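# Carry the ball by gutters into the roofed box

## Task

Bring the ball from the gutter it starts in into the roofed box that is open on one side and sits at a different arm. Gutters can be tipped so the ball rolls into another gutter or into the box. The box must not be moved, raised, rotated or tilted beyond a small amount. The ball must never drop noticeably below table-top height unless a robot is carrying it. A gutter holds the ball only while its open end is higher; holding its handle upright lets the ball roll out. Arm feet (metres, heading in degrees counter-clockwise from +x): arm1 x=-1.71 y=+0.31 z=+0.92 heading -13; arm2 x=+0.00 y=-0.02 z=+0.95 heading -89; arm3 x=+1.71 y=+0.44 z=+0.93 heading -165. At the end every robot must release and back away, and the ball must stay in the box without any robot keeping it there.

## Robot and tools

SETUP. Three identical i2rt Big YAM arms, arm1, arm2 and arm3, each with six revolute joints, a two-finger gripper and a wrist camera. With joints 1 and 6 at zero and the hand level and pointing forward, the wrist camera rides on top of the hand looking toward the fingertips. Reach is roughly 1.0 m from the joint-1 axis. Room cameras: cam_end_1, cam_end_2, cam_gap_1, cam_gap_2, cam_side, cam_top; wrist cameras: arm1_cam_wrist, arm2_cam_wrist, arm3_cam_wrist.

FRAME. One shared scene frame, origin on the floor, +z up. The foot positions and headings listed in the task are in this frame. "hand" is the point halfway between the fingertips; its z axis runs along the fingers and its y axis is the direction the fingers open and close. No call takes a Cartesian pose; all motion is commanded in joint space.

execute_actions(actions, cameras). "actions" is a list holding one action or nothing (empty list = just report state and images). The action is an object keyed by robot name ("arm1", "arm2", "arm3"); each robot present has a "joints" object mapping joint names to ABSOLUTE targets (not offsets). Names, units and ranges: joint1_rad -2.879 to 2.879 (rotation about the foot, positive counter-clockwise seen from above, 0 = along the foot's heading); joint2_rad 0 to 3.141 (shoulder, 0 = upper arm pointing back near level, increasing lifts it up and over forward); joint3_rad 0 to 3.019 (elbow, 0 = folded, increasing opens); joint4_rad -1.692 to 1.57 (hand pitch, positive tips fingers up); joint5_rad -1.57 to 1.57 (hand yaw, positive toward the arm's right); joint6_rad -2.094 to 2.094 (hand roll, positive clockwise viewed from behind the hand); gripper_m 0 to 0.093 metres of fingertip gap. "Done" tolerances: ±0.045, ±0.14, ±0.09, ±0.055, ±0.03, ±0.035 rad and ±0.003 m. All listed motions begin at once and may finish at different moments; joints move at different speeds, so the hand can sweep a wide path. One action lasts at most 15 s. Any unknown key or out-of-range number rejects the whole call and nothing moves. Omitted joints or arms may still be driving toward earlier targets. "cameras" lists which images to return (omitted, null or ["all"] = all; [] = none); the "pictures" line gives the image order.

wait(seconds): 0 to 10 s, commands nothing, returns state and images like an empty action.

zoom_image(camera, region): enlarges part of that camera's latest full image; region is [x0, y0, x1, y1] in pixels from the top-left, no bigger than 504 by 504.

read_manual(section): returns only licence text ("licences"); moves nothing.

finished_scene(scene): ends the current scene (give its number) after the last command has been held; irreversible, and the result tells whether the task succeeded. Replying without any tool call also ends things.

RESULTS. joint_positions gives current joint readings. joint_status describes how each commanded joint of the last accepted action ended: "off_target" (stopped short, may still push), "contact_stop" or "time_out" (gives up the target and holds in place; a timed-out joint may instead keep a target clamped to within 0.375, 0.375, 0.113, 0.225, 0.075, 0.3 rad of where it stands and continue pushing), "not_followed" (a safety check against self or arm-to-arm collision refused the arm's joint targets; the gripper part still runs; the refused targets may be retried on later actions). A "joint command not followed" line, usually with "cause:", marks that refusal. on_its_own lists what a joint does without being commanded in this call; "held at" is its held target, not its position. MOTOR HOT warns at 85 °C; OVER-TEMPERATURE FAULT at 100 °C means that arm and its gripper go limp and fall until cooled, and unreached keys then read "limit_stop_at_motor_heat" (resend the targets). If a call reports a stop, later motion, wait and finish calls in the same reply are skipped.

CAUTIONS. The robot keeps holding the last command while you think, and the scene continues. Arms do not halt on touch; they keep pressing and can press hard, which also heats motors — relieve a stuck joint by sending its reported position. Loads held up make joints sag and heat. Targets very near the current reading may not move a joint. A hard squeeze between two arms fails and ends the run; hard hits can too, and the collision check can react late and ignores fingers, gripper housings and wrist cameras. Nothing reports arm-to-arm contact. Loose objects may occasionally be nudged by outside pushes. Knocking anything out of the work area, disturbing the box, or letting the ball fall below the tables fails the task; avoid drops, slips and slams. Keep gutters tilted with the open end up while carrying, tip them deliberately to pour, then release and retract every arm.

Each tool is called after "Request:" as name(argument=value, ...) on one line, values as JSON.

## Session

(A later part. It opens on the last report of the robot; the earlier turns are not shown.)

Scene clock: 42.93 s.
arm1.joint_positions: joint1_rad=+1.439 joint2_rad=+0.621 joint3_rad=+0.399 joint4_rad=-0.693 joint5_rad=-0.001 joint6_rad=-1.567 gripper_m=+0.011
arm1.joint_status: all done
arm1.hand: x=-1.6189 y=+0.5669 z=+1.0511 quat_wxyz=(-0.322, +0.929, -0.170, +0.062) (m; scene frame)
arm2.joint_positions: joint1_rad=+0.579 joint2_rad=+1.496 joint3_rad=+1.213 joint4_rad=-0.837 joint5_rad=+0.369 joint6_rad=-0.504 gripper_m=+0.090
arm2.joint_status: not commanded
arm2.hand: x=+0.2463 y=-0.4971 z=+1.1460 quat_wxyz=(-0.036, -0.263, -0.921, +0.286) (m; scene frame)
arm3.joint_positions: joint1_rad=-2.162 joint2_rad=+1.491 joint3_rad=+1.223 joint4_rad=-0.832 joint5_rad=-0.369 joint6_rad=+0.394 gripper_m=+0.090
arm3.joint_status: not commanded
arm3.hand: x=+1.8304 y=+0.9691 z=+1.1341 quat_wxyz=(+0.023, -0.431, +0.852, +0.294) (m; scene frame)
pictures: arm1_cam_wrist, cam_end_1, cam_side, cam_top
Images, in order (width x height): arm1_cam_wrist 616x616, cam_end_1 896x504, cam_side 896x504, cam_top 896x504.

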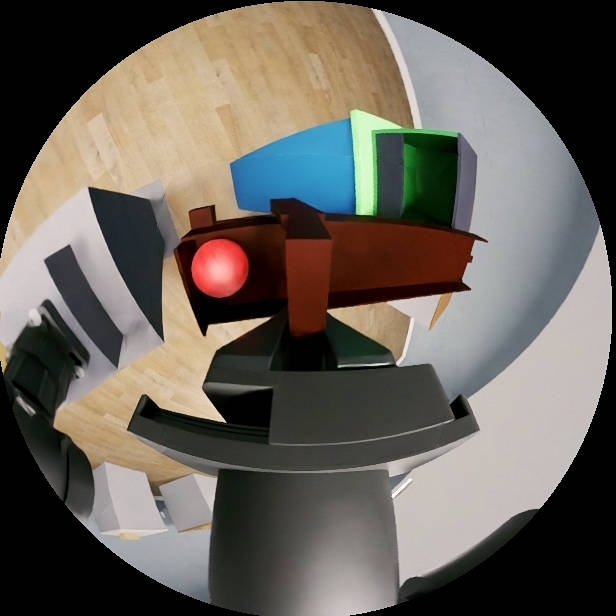

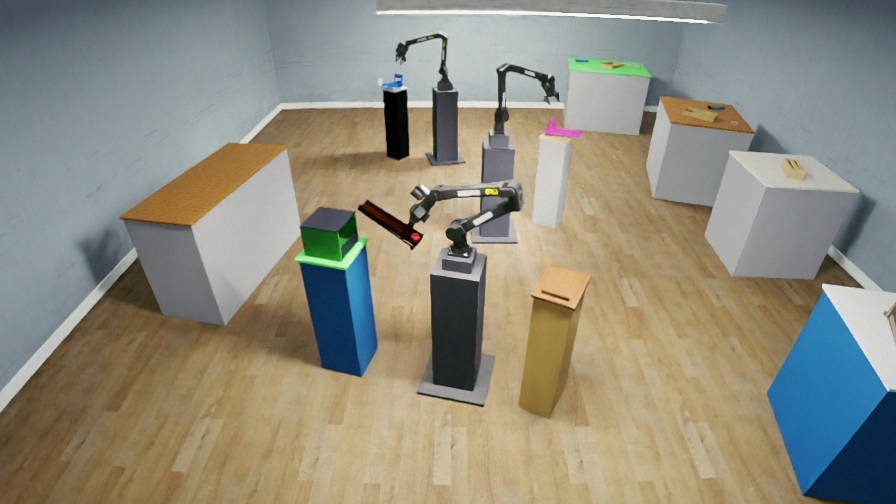

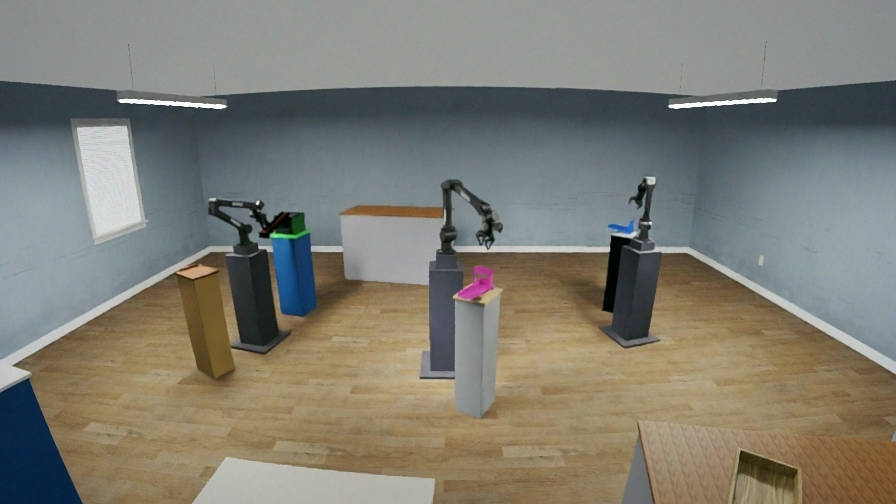

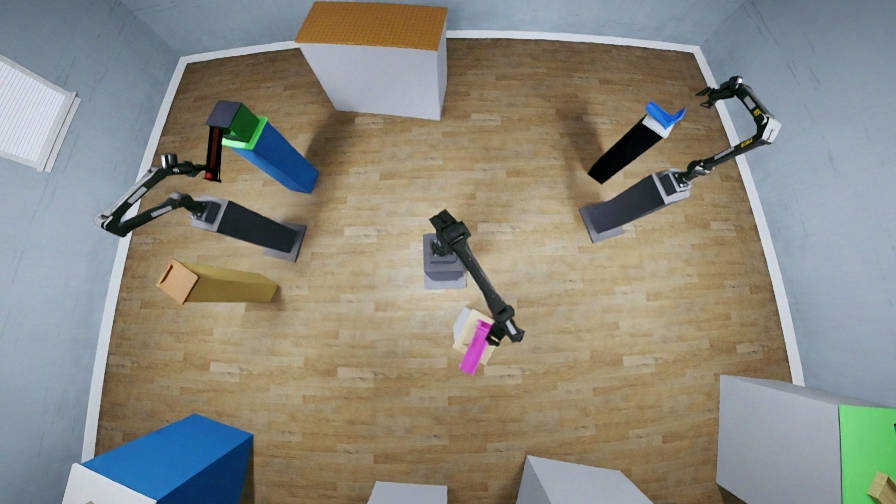

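Request:
execute_actions(actions=[{"arm1":{"joints":{"joint1_rad":1.63,"joint4_rad":-0.92}}}], cameras=["arm1_cam_wrist","cam_side","cam_gap_1","cam_end_1"])

Request:
zoom_image(camera="cam_end_1", region=[270,160,540,300])

Request:
zoom_image(camera="cam_side", region=[190,180,340,270])

Scene clock: 44.00 s.
arm1.joint_positions: joint1_rad=+1.621 joint2_rad=+0.621 joint3_rad=+0.399 joint4_rad=-0.911 joint5_rad=-0.001 joint6_rad=-1.567 gripper_m=+0.011
arm1.joint_status: all done
arm1.hand: x=-1.6748 y=+0.5355 z=+1.0222 quat_wxyz=(-0.221, +0.971, -0.088, +0.025) (m; scene frame)
arm2.joint_positions: joint1_rad=+0.579 joint2_rad=+1.496 joint3_rad=+1.213 joint4_rad=-0.837 joint5_rad=+0.369 joint6_rad=-0.504 gripper_m=+0.090
arm2.joint_status: not commanded
arm2.hand: x=+0.2463 y=-0.4971 z=+1.1460 quat_wxyz=(-0.036, -0.263, -0.921, +0.286) (m; scene frame)
arm3.joint_positions: joint1_rad=-2.162 joint2_rad=+1.491 joint3_rad=+1.223 joint4_rad=-0.832 joint5_rad=-0.369 joint6_rad=+0.394 gripper_m=+0.090
arm3.joint_status: not commanded
arm3.hand: x=+1.8304 y=+0.9691 z=+1.1341 quat_wxyz=(+0.023, -0.431, +0.852, +0.294) (m; scene frame)
pictures: arm1_cam_wrist, cam_end_1, cam_gap_1, cam_side
Images, in order (width x height): arm1_cam_wrist 616x616, cam_end_1 896x504, cam_gap_1 896x504, cam_side 896x504.

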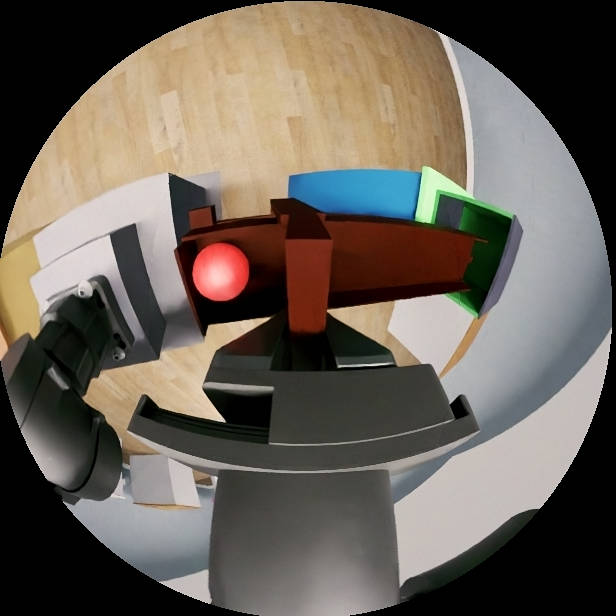

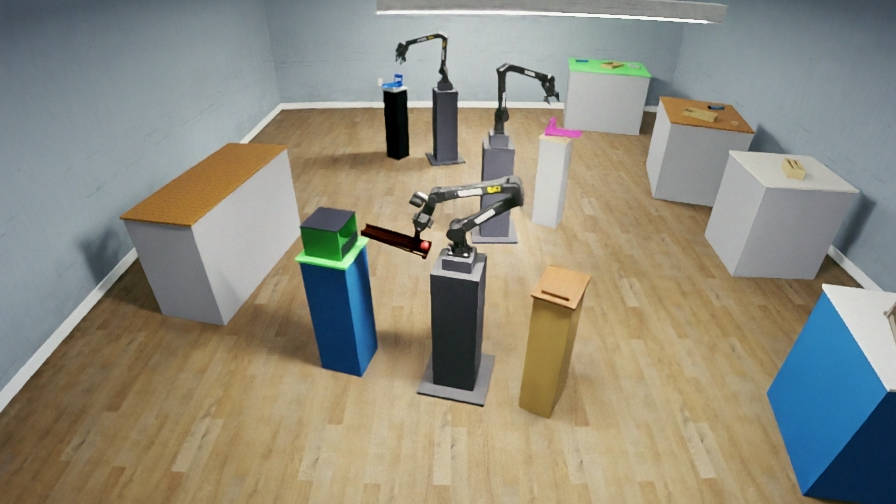

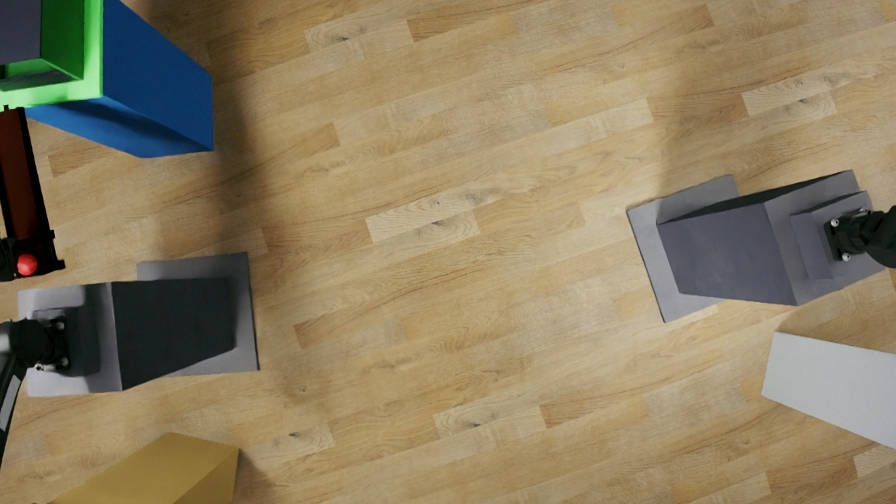

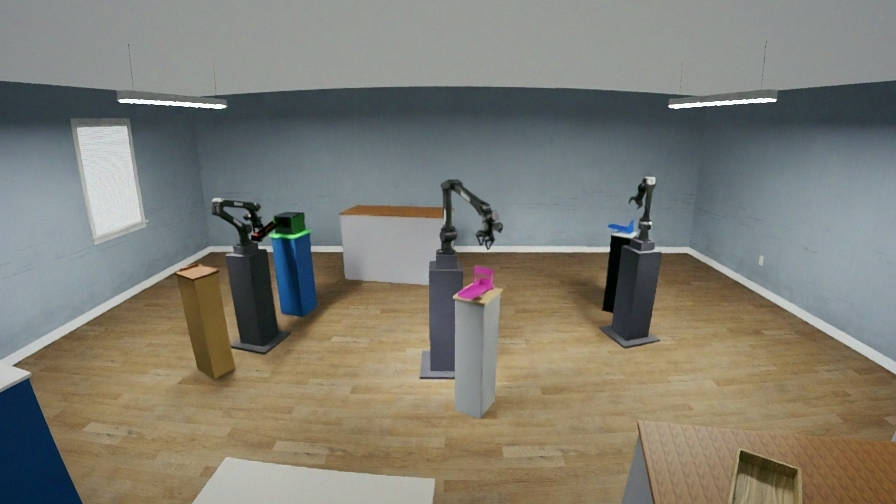

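Region (270, 160, 540, 300) of cam_end_1's 896x504 image, scaled by 1.867, with more detail than that image has; it fills the top 261 rows of this view, and the rest is white.

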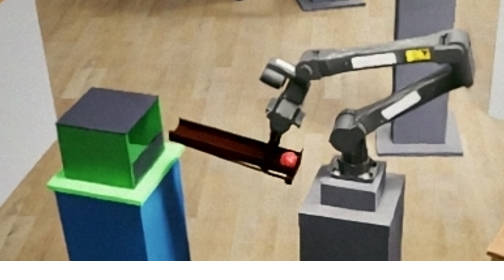

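Region (190, 180, 340, 270) of cam_side's 896x504 image, scaled by 3.360, with more detail than that image has; it fills the top 302 rows of this view, and the rest is white.

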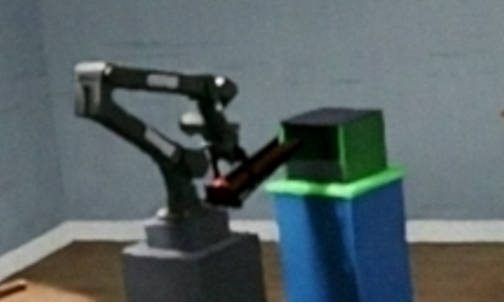

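Request:
execute_actions(actions=[{"arm1":{"joints":{"joint2_rad":1.0,"joint3_rad":0.61,"joint4_rad":-0.72}}}], cameras=["arm1_cam_wrist","cam_side","cam_end_1"])

Request:
zoom_image(camera="cam_end_1", region=[270,160,540,300])

Request:
zoom_image(camera="cam_side", region=[190,180,340,270])

Scene clock: 45.43 s.
arm1.joint_positions: joint1_rad=+1.621 joint2_rad=+1.011 joint3_rad=+0.573 joint4_rad=-0.738 joint5_rad=-0.001 joint6_rad=-1.567 gripper_m=+0.011
arm1.joint_status: all done
arm1.hand: x=-1.6589 y=+0.6226 z=+1.0222 quat_wxyz=(-0.200, +0.976, -0.088, +0.023) (m; scene frame)
arm2.joint_positions: joint1_rad=+0.579 joint2_rad=+1.496 joint3_rad=+1.213 joint4_rad=-0.837 joint5_rad=+0.369 joint6_rad=-0.504 gripper_m=+0.090
arm2.joint_status: not commanded
arm2.hand: x=+0.2463 y=-0.4971 z=+1.1460 quat_wxyz=(-0.036, -0.263, -0.921, +0.286) (m; scene frame)
arm3.joint_positions: joint1_rad=-2.162 joint2_rad=+1.491 joint3_rad=+1.223 joint4_rad=-0.832 joint5_rad=-0.369 joint6_rad=+0.394 gripper_m=+0.090
arm3.joint_status: not commanded
arm3.hand: x=+1.8304 y=+0.9691 z=+1.1341 quat_wxyz=(+0.023, -0.431, +0.852, +0.294) (m; scene frame)
pictures: arm1_cam_wrist, cam_end_1, cam_side
Images, in order (width x height): arm1_cam_wrist 616x616, cam_end_1 896x504, cam_side 896x504.

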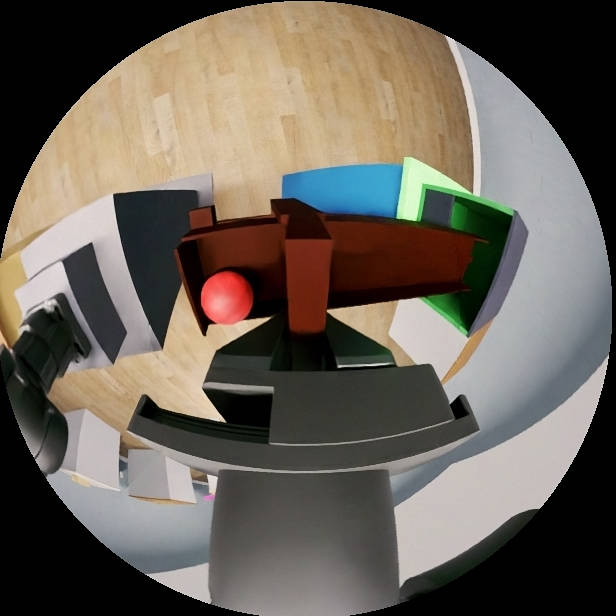

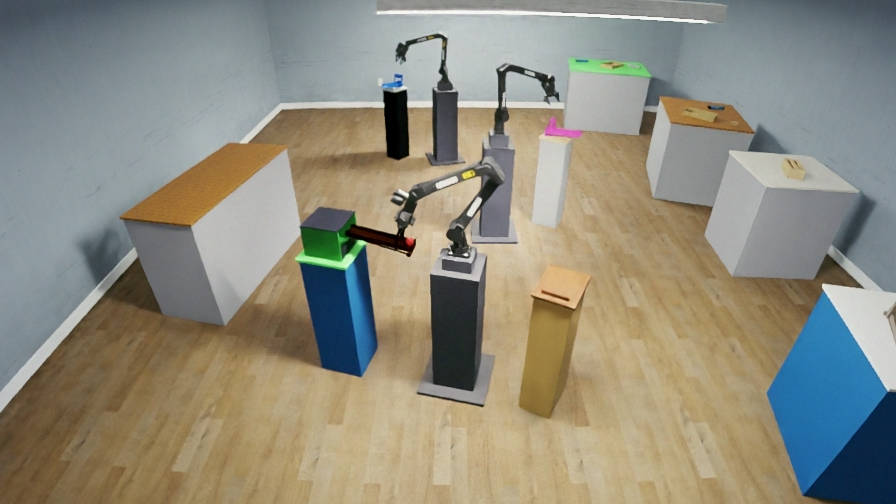

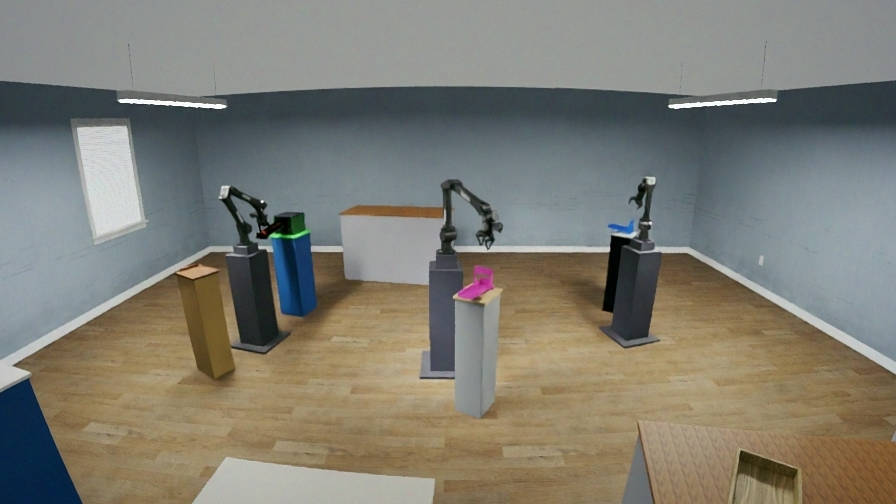

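Region (270, 160, 540, 300) of cam_end_1's 896x504 image, scaled by 1.867, with more detail than that image has; it fills the top 261 rows of this view, and the rest is white.

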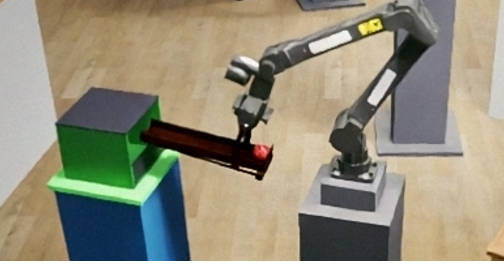

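Region (190, 180, 340, 270) of cam_side's 896x504 image, scaled by 3.360, with more detail than that image has; it fills the top 302 rows of this view, and the rest is white.

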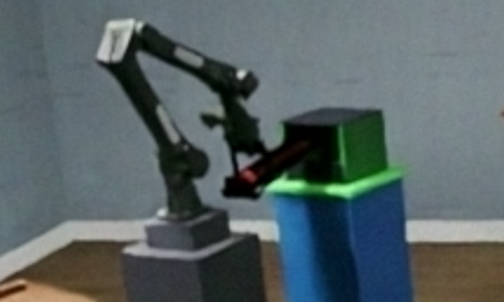

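Request:
execute_actions(actions=[{"arm1":{"joints":{"joint2_rad":1.28,"joint3_rad":0.99,"joint4_rad":-1.1}}}], cameras=[])

Request:
wait(seconds=1.5)

Request:
zoom_image(camera="cam_end_1", region=[270,160,540,300])

Scene clock: 46.80 s.
arm1.joint_positions: joint1_rad=+1.621 joint2_rad=+1.288 joint3_rad=+0.940 joint4_rad=-1.088 joint5_rad=-0.001 joint6_rad=-1.567 gripper_m=+0.011
arm1.joint_status: all done
arm1.hand: x=-1.6497 y=+0.6763 z=+1.0637 quat_wxyz=(-0.072, +0.993, -0.091, +0.012) (m; scene frame)
arm2.joint_positions: joint1_rad=+0.579 joint2_rad=+1.496 joint3_rad=+1.213 joint4_rad=-0.837 joint5_rad=+0.369 joint6_rad=-0.504 gripper_m=+0.090
arm2.joint_status: not commanded
arm2.hand: x=+0.2463 y=-0.4971 z=+1.1460 quat_wxyz=(-0.036, -0.263, -0.921, +0.286) (m; scene frame)
arm3.joint_positions: joint1_rad=-2.162 joint2_rad=+1.491 joint3_rad=+1.223 joint4_rad=-0.832 joint5_rad=-0.369 joint6_rad=+0.394 gripper_m=+0.090
arm3.joint_status: not commanded
arm3.hand: x=+1.8304 y=+0.9691 z=+1.1341 quat_wxyz=(+0.023, -0.431, +0.852, +0.294) (m; scene frame)
pictures: none
No camera images: the call's "cameras" was empty. Leave "cameras" out to get every camera's image.

Scene clock: 48.30 s.
arm1.joint_positions: joint1_rad=+1.621 joint2_rad=+1.288 joint3_rad=+0.940 joint4_rad=-1.090 joint5_rad=-0.001 joint6_rad=-1.567 gripper_m=+0.011
arm1.joint_status: all done
arm1.hand: x=-1.6497 y=+0.6759 z=+1.0636 quat_wxyz=(-0.071, +0.993, -0.091, +0.012) (m; scene frame)
arm2.joint_positions: joint1_rad=+0.579 joint2_rad=+1.496 joint3_rad=+1.213 joint4_rad=-0.837 joint5_rad=+0.369 joint6_rad=-0.504 gripper_m=+0.090
arm2.joint_status: not commanded
arm2.hand: x=+0.2463 y=-0.4971 z=+1.1460 quat_wxyz=(-0.036, -0.263, -0.921, +0.286) (m; scene frame)
arm3.joint_positions: joint1_rad=-2.162 joint2_rad=+1.491 joint3_rad=+1.223 joint4_rad=-0.832 joint5_rad=-0.369 joint6_rad=+0.394 gripper_m=+0.090
arm3.joint_status: not commanded
arm3.hand: x=+1.8304 y=+0.9691 z=+1.1341 quat_wxyz=(+0.023, -0.431, +0.852, +0.294) (m; scene frame)
wait: 1.50 s; at rest by 0.27 s
pictures: arm1_cam_wrist, arm2_cam_wrist, arm3_cam_wrist, cam_end_1, cam_end_2, cam_gap_1, cam_gap_2, cam_side, cam_top
Images, in order (width x height): arm1_cam_wrist 616x616, arm2_cam_wrist 616x616, arm3_cam_wrist 616x616, cam_end_1 896x504, cam_end_2 896x504, cam_gap_1 896x504, cam_gap_2 896x504, cam_side 896x504, cam_top 896x504.

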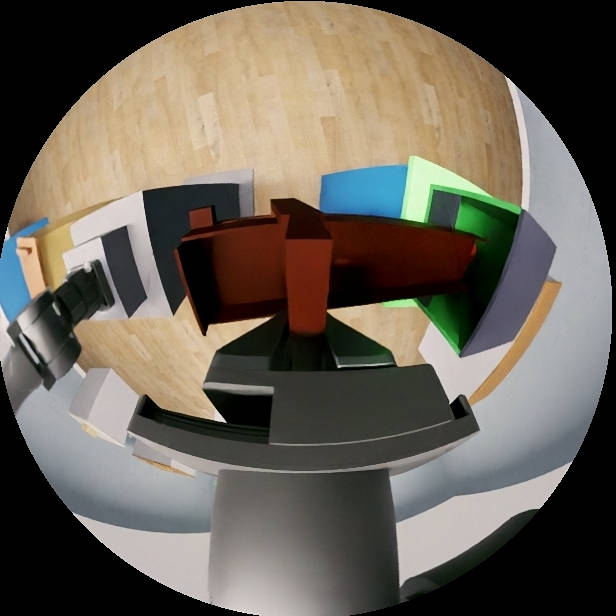

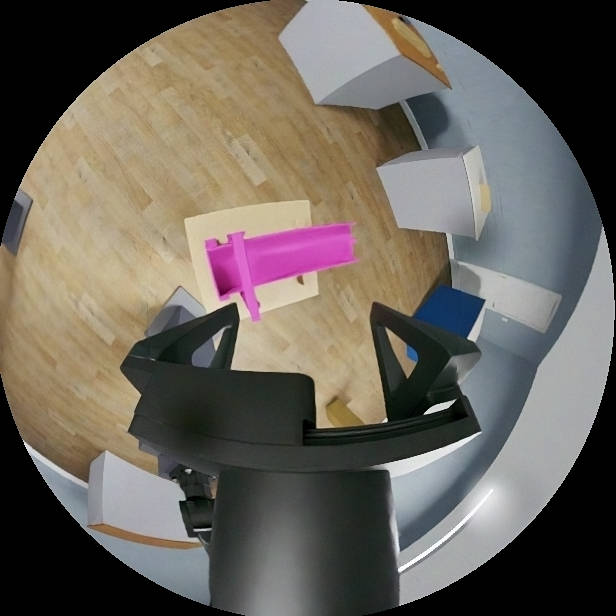

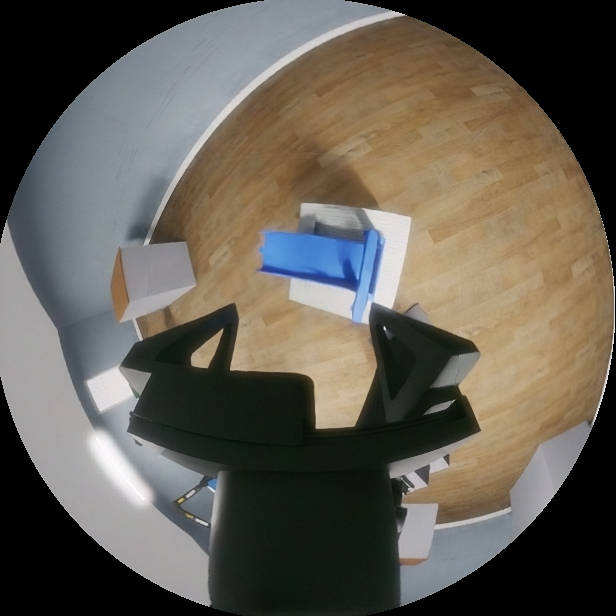

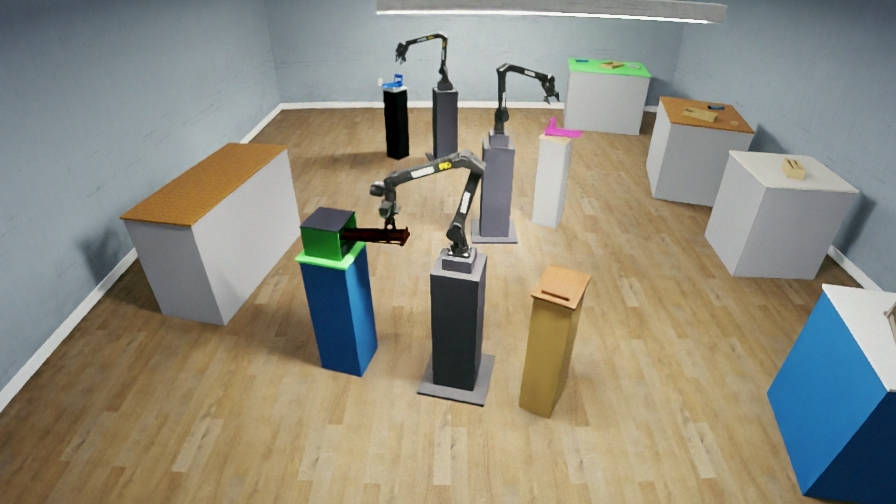

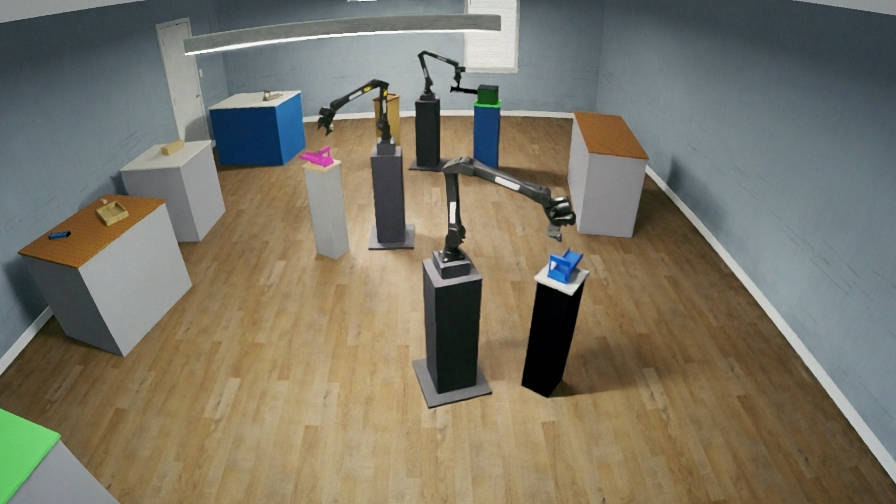

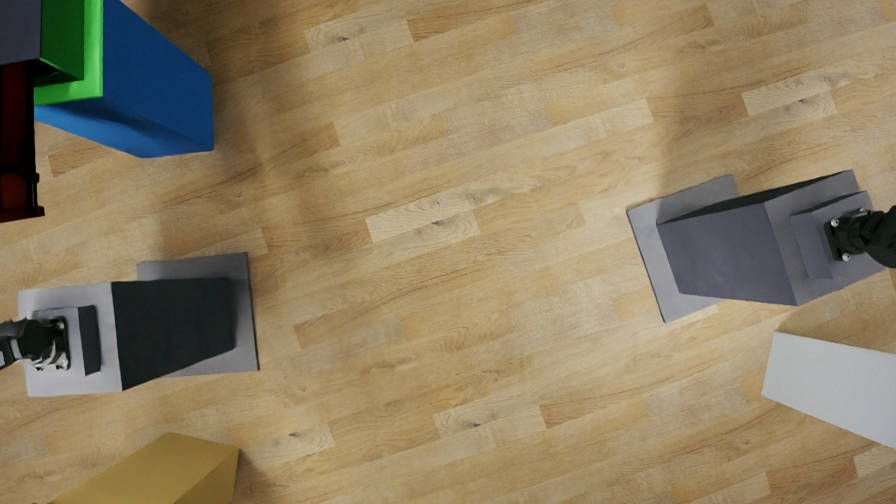

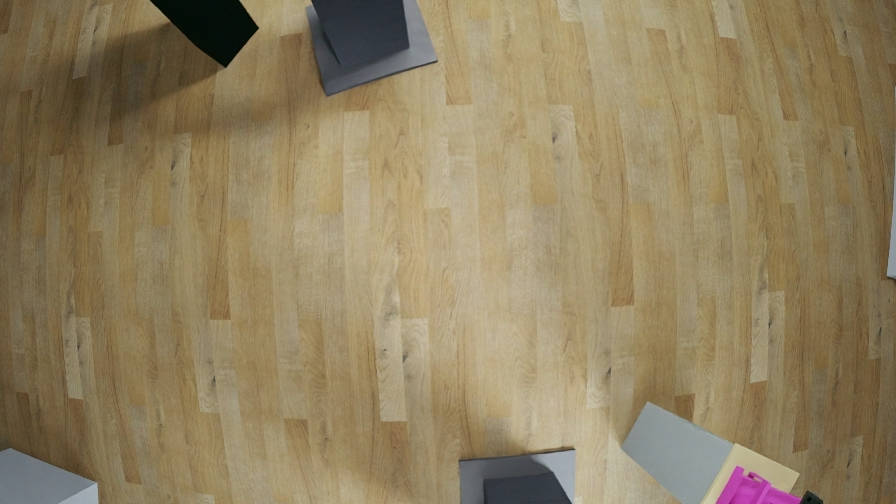

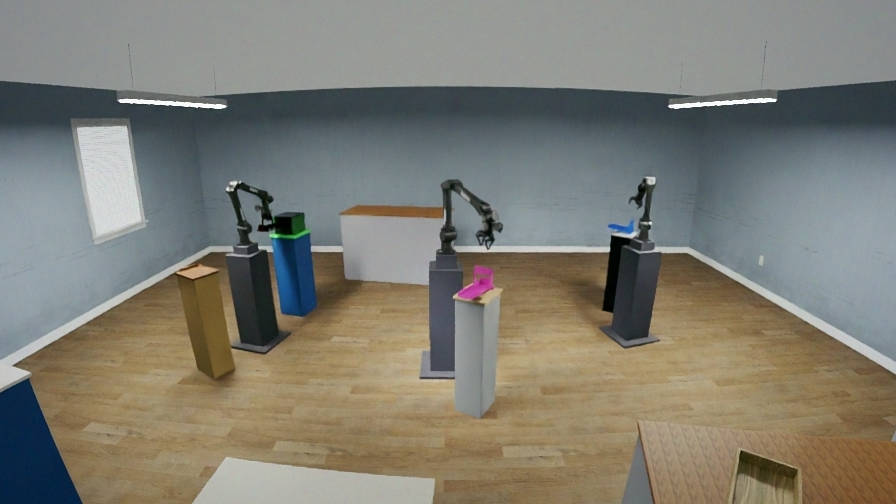

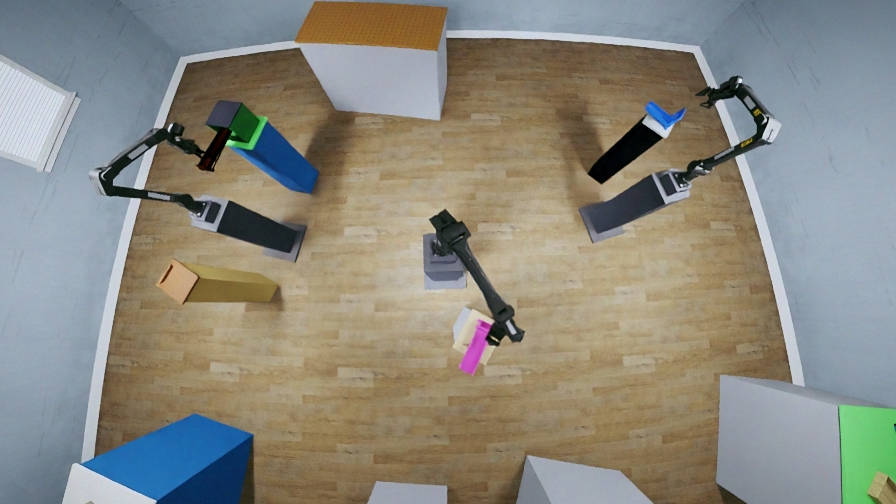

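Region (270, 160, 540, 300) of cam_end_1's 896x504 image, scaled by 1.867, with more detail than that image has; it fills the top 261 rows of this view, and the rest is white.

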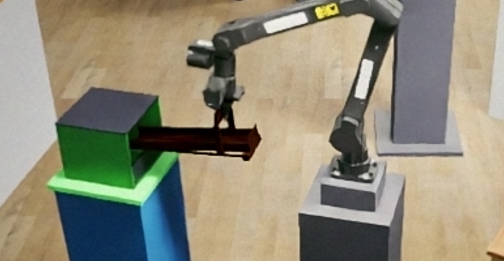

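Ball in. Retract and return.

Request:
execute_actions(actions=[{"arm1":{"joints":{"joint2_rad":0.85,"joint3_rad":0.66,"joint4_rad":-1.15}}}], cameras=[])

Request:
execute_actions(actions=[{"arm1":{"joints":{"joint1_rad":0.5}}}], cameras=[])

Request:
execute_actions(actions=[{"arm1":{"joints":{"joint1_rad":-1.471,"joint2_rad":1.65,"joint3_rad":1.47,"joint4_rad":-1.4,"joint5_rad":0.38,"joint6_rad":0.345}}}], cameras=[])

Request:
execute_actions(actions=[{"arm1":{"joints":{"joint2_rad":1.88,"joint4_rad":-1.2}}}], cameras=["arm1_cam_wrist","cam_end_1"])

Scene clock: 49.53 s.
arm1.joint_positions: joint1_rad=+1.621 joint2_rad=+0.854 joint3_rad=+0.653 joint4_rad=-1.146 joint5_rad=-0.001 joint6_rad=-1.567 gripper_m=+0.011
arm1.joint_status: all done
arm1.hand: x=-1.6713 y=+0.5577 z=+1.0678 quat_wxyz=(-0.116, +0.989, -0.090, +0.016) (m; scene frame)
arm2.joint_positions: joint1_rad=+0.579 joint2_rad=+1.496 joint3_rad=+1.213 joint4_rad=-0.837 joint5_rad=+0.369 joint6_rad=-0.504 gripper_m=+0.090
arm2.joint_status: not commanded
arm2.hand: x=+0.2463 y=-0.4971 z=+1.1460 quat_wxyz=(-0.036, -0.263, -0.921, +0.286) (m; scene frame)
arm3.joint_positions: joint1_rad=-2.162 joint2_rad=+1.491 joint3_rad=+1.223 joint4_rad=-0.832 joint5_rad=-0.369 joint6_rad=+0.394 gripper_m=+0.090
arm3.joint_status: not commanded
arm3.hand: x=+1.8304 y=+0.9691 z=+1.1341 quat_wxyz=(+0.023, -0.431, +0.852, +0.294) (m; scene frame)
pictures: none
No camera images: the call's "cameras" was empty. Leave "cameras" out to get every camera's image.

Scene clock: 51.10 s.
arm1.joint_positions: joint1_rad=+0.510 joint2_rad=+0.854 joint3_rad=+0.653 joint4_rad=-1.146 joint5_rad=+0.002 joint6_rad=-1.567 gripper_m=+0.011
arm1.joint_status: all done
arm1.hand: x=-1.4734 y=+0.3780 z=+1.0690 quat_wxyz=(-0.096, +0.792, -0.599, +0.071) (m; scene frame)
arm2.joint_positions: joint1_rad=+0.579 joint2_rad=+1.496 joint3_rad=+1.213 joint4_rad=-0.837 joint5_rad=+0.369 joint6_rad=-0.504 gripper_m=+0.090
arm2.joint_status: not commanded
arm2.hand: x=+0.2463 y=-0.4971 z=+1.1460 quat_wxyz=(-0.036, -0.263, -0.921, +0.286) (m; scene frame)
arm3.joint_positions: joint1_rad=-2.162 joint2_rad=+1.491 joint3_rad=+1.223 joint4_rad=-0.832 joint5_rad=-0.369 joint6_rad=+0.394 gripper_m=+0.090
arm3.joint_status: not commanded
arm3.hand: x=+1.8304 y=+0.9691 z=+1.1341 quat_wxyz=(+0.023, -0.431, +0.852, +0.294) (m; scene frame)
pictures: none
No camera images: the call's "cameras" was empty. Leave "cameras" out to get every camera's image.

Scene clock: 53.40 s.
arm1.joint_positions: joint1_rad=-1.473 joint2_rad=+1.672 joint3_rad=+1.425 joint4_rad=-1.385 joint5_rad=+0.376 joint6_rad=+0.337 gripper_m=+0.011
arm1.joint_status: all done
arm1.hand: x=-1.8441 y=-0.1625 z=+1.0885 quat_wxyz=(+0.141, -0.834, -0.520, +0.118) (m; scene frame)
arm2.joint_positions: joint1_rad=+0.579 joint2_rad=+1.496 joint3_rad=+1.213 joint4_rad=-0.837 joint5_rad=+0.369 joint6_rad=-0.504 gripper_m=+0.090
arm2.joint_status: not commanded
arm2.hand: x=+0.2463 y=-0.4971 z=+1.1460 quat_wxyz=(-0.036, -0.263, -0.921, +0.286) (m; scene frame)
arm3.joint_positions: joint1_rad=-2.162 joint2_rad=+1.491 joint3_rad=+1.223 joint4_rad=-0.832 joint5_rad=-0.369 joint6_rad=+0.394 gripper_m=+0.090
arm3.joint_status: not commanded
arm3.hand: x=+1.8304 y=+0.9691 z=+1.1341 quat_wxyz=(+0.023, -0.431, +0.852, +0.294) (m; scene frame)
pictures: none
No camera images: the call's "cameras" was empty. Leave "cameras" out to get every camera's image.

Scene clock: 54.47 s.
arm1.joint_positions: joint1_rad=-1.474 joint2_rad=+1.892 joint3_rad=+1.435 joint4_rad=-1.212 joint5_rad=+0.376 joint6_rad=+0.340 gripper_m=+0.011
arm1.joint_status: all done
arm1.hand: x=-1.8487 y=-0.2034 z=+0.9817 quat_wxyz=(+0.154, -0.833, -0.521, +0.107) (m; scene frame)
arm2.joint_positions: joint1_rad=+0.579 joint2_rad=+1.496 joint3_rad=+1.213 joint4_rad=-0.837 joint5_rad=+0.369 joint6_rad=-0.504 gripper_m=+0.090
arm2.joint_status: not commanded
arm2.hand: x=+0.2463 y=-0.4971 z=+1.1460 quat_wxyz=(-0.036, -0.263, -0.921, +0.286) (m; scene frame)
arm3.joint_positions: joint1_rad=-2.162 joint2_rad=+1.491 joint3_rad=+1.223 joint4_rad=-0.832 joint5_rad=-0.369 joint6_rad=+0.394 gripper_m=+0.090
arm3.joint_status: not commanded
arm3.hand: x=+1.8304 y=+0.9691 z=+1.1341 quat_wxyz=(+0.023, -0.431, +0.852, +0.294) (m; scene frame)
pictures: arm1_cam_wrist, cam_end_1
Images, in order (width x height): arm1_cam_wrist 616x616, cam_end_1 896x504.

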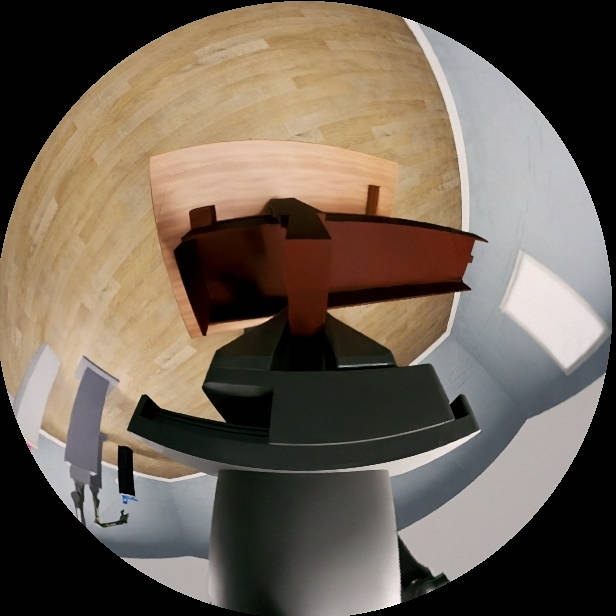

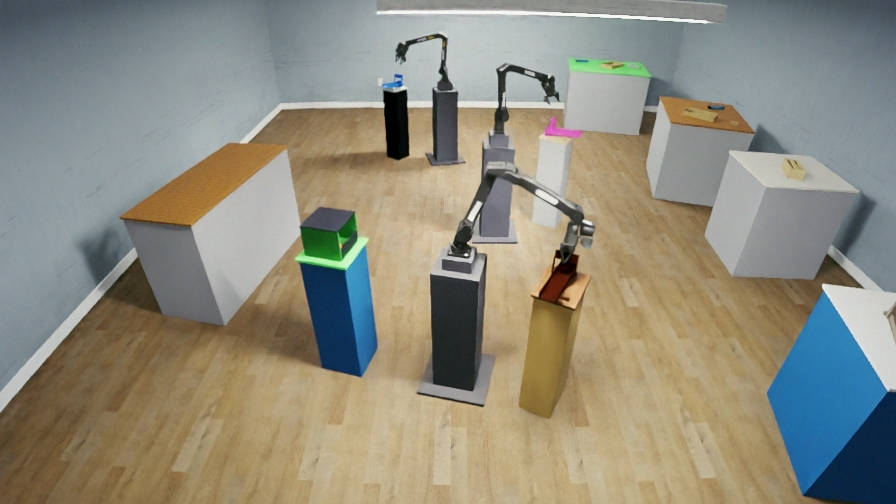

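Request:
execute_actions(actions=[{"arm1":{"joints":{"gripper_m":0.09}}}], cameras=[])

Request:
execute_actions(actions=[{"arm1":{"joints":{"joint2_rad":1.55}}}], cameras=["cam_end_1"])

Request:
finished_scene(scene=2)

Scene clock: 55.27 s.
arm1.joint_positions: joint1_rad=-1.474 joint2_rad=+1.887 joint3_rad=+1.435 joint4_rad=-1.212 joint5_rad=+0.380 joint6_rad=+0.340 gripper_m=+0.090
arm1.joint_status: all done
arm1.hand: x=-1.8495 y=-0.2036 z=+0.9845 quat_wxyz=(+0.154, -0.833, -0.520, +0.110) (m; scene frame)
arm2.joint_positions: joint1_rad=+0.579 joint2_rad=+1.496 joint3_rad=+1.213 joint4_rad=-0.837 joint5_rad=+0.369 joint6_rad=-0.504 gripper_m=+0.090
arm2.joint_status: not commanded
arm2.hand: x=+0.2463 y=-0.4971 z=+1.1460 quat_wxyz=(-0.036, -0.263, -0.921, +0.286) (m; scene frame)
arm3.joint_positions: joint1_rad=-2.162 joint2_rad=+1.491 joint3_rad=+1.223 joint4_rad=-0.832 joint5_rad=-0.369 joint6_rad=+0.394 gripper_m=+0.090
arm3.joint_status: not commanded
arm3.hand: x=+1.8304 y=+0.9691 z=+1.1341 quat_wxyz=(+0.023, -0.431, +0.852, +0.294) (m; scene frame)
pictures: none
No camera images: the call's "cameras" was empty. Leave "cameras" out to get every camera's image.

Scene clock: 56.63 s.
arm1.joint_positions: joint1_rad=-1.474 joint2_rad=+1.536 joint3_rad=+1.451 joint4_rad=-1.212 joint5_rad=+0.380 joint6_rad=+0.340 gripper_m=+0.090
arm1.joint_status: all done
arm1.hand: x=-1.8513 y=-0.1993 z=+1.1680 quat_wxyz=(+0.014, -0.845, -0.486, +0.222) (m; scene frame)
arm2.joint_positions: joint1_rad=+0.579 joint2_rad=+1.496 joint3_rad=+1.213 joint4_rad=-0.837 joint5_rad=+0.369 joint6_rad=-0.504 gripper_m=+0.090
arm2.joint_status: not commanded
arm2.hand: x=+0.2463 y=-0.4971 z=+1.1460 quat_wxyz=(-0.036, -0.263, -0.921, +0.286) (m; scene frame)
arm3.joint_positions: joint1_rad=-2.162 joint2_rad=+1.491 joint3_rad=+1.223 joint4_rad=-0.832 joint5_rad=-0.369 joint6_rad=+0.394 gripper_m=+0.090
arm3.joint_status: not commanded
arm3.hand: x=+1.8304 y=+0.9691 z=+1.1341 quat_wxyz=(+0.023, -0.431, +0.852, +0.294) (m; scene frame)
pictures: cam_end_1
Images, in order (width x height): cam_end_1 896x504.

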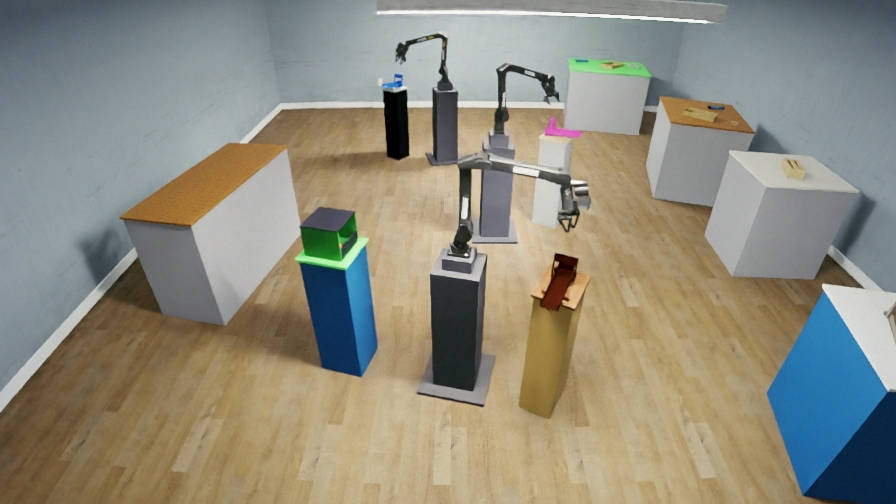

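The scene is finished: the task was done.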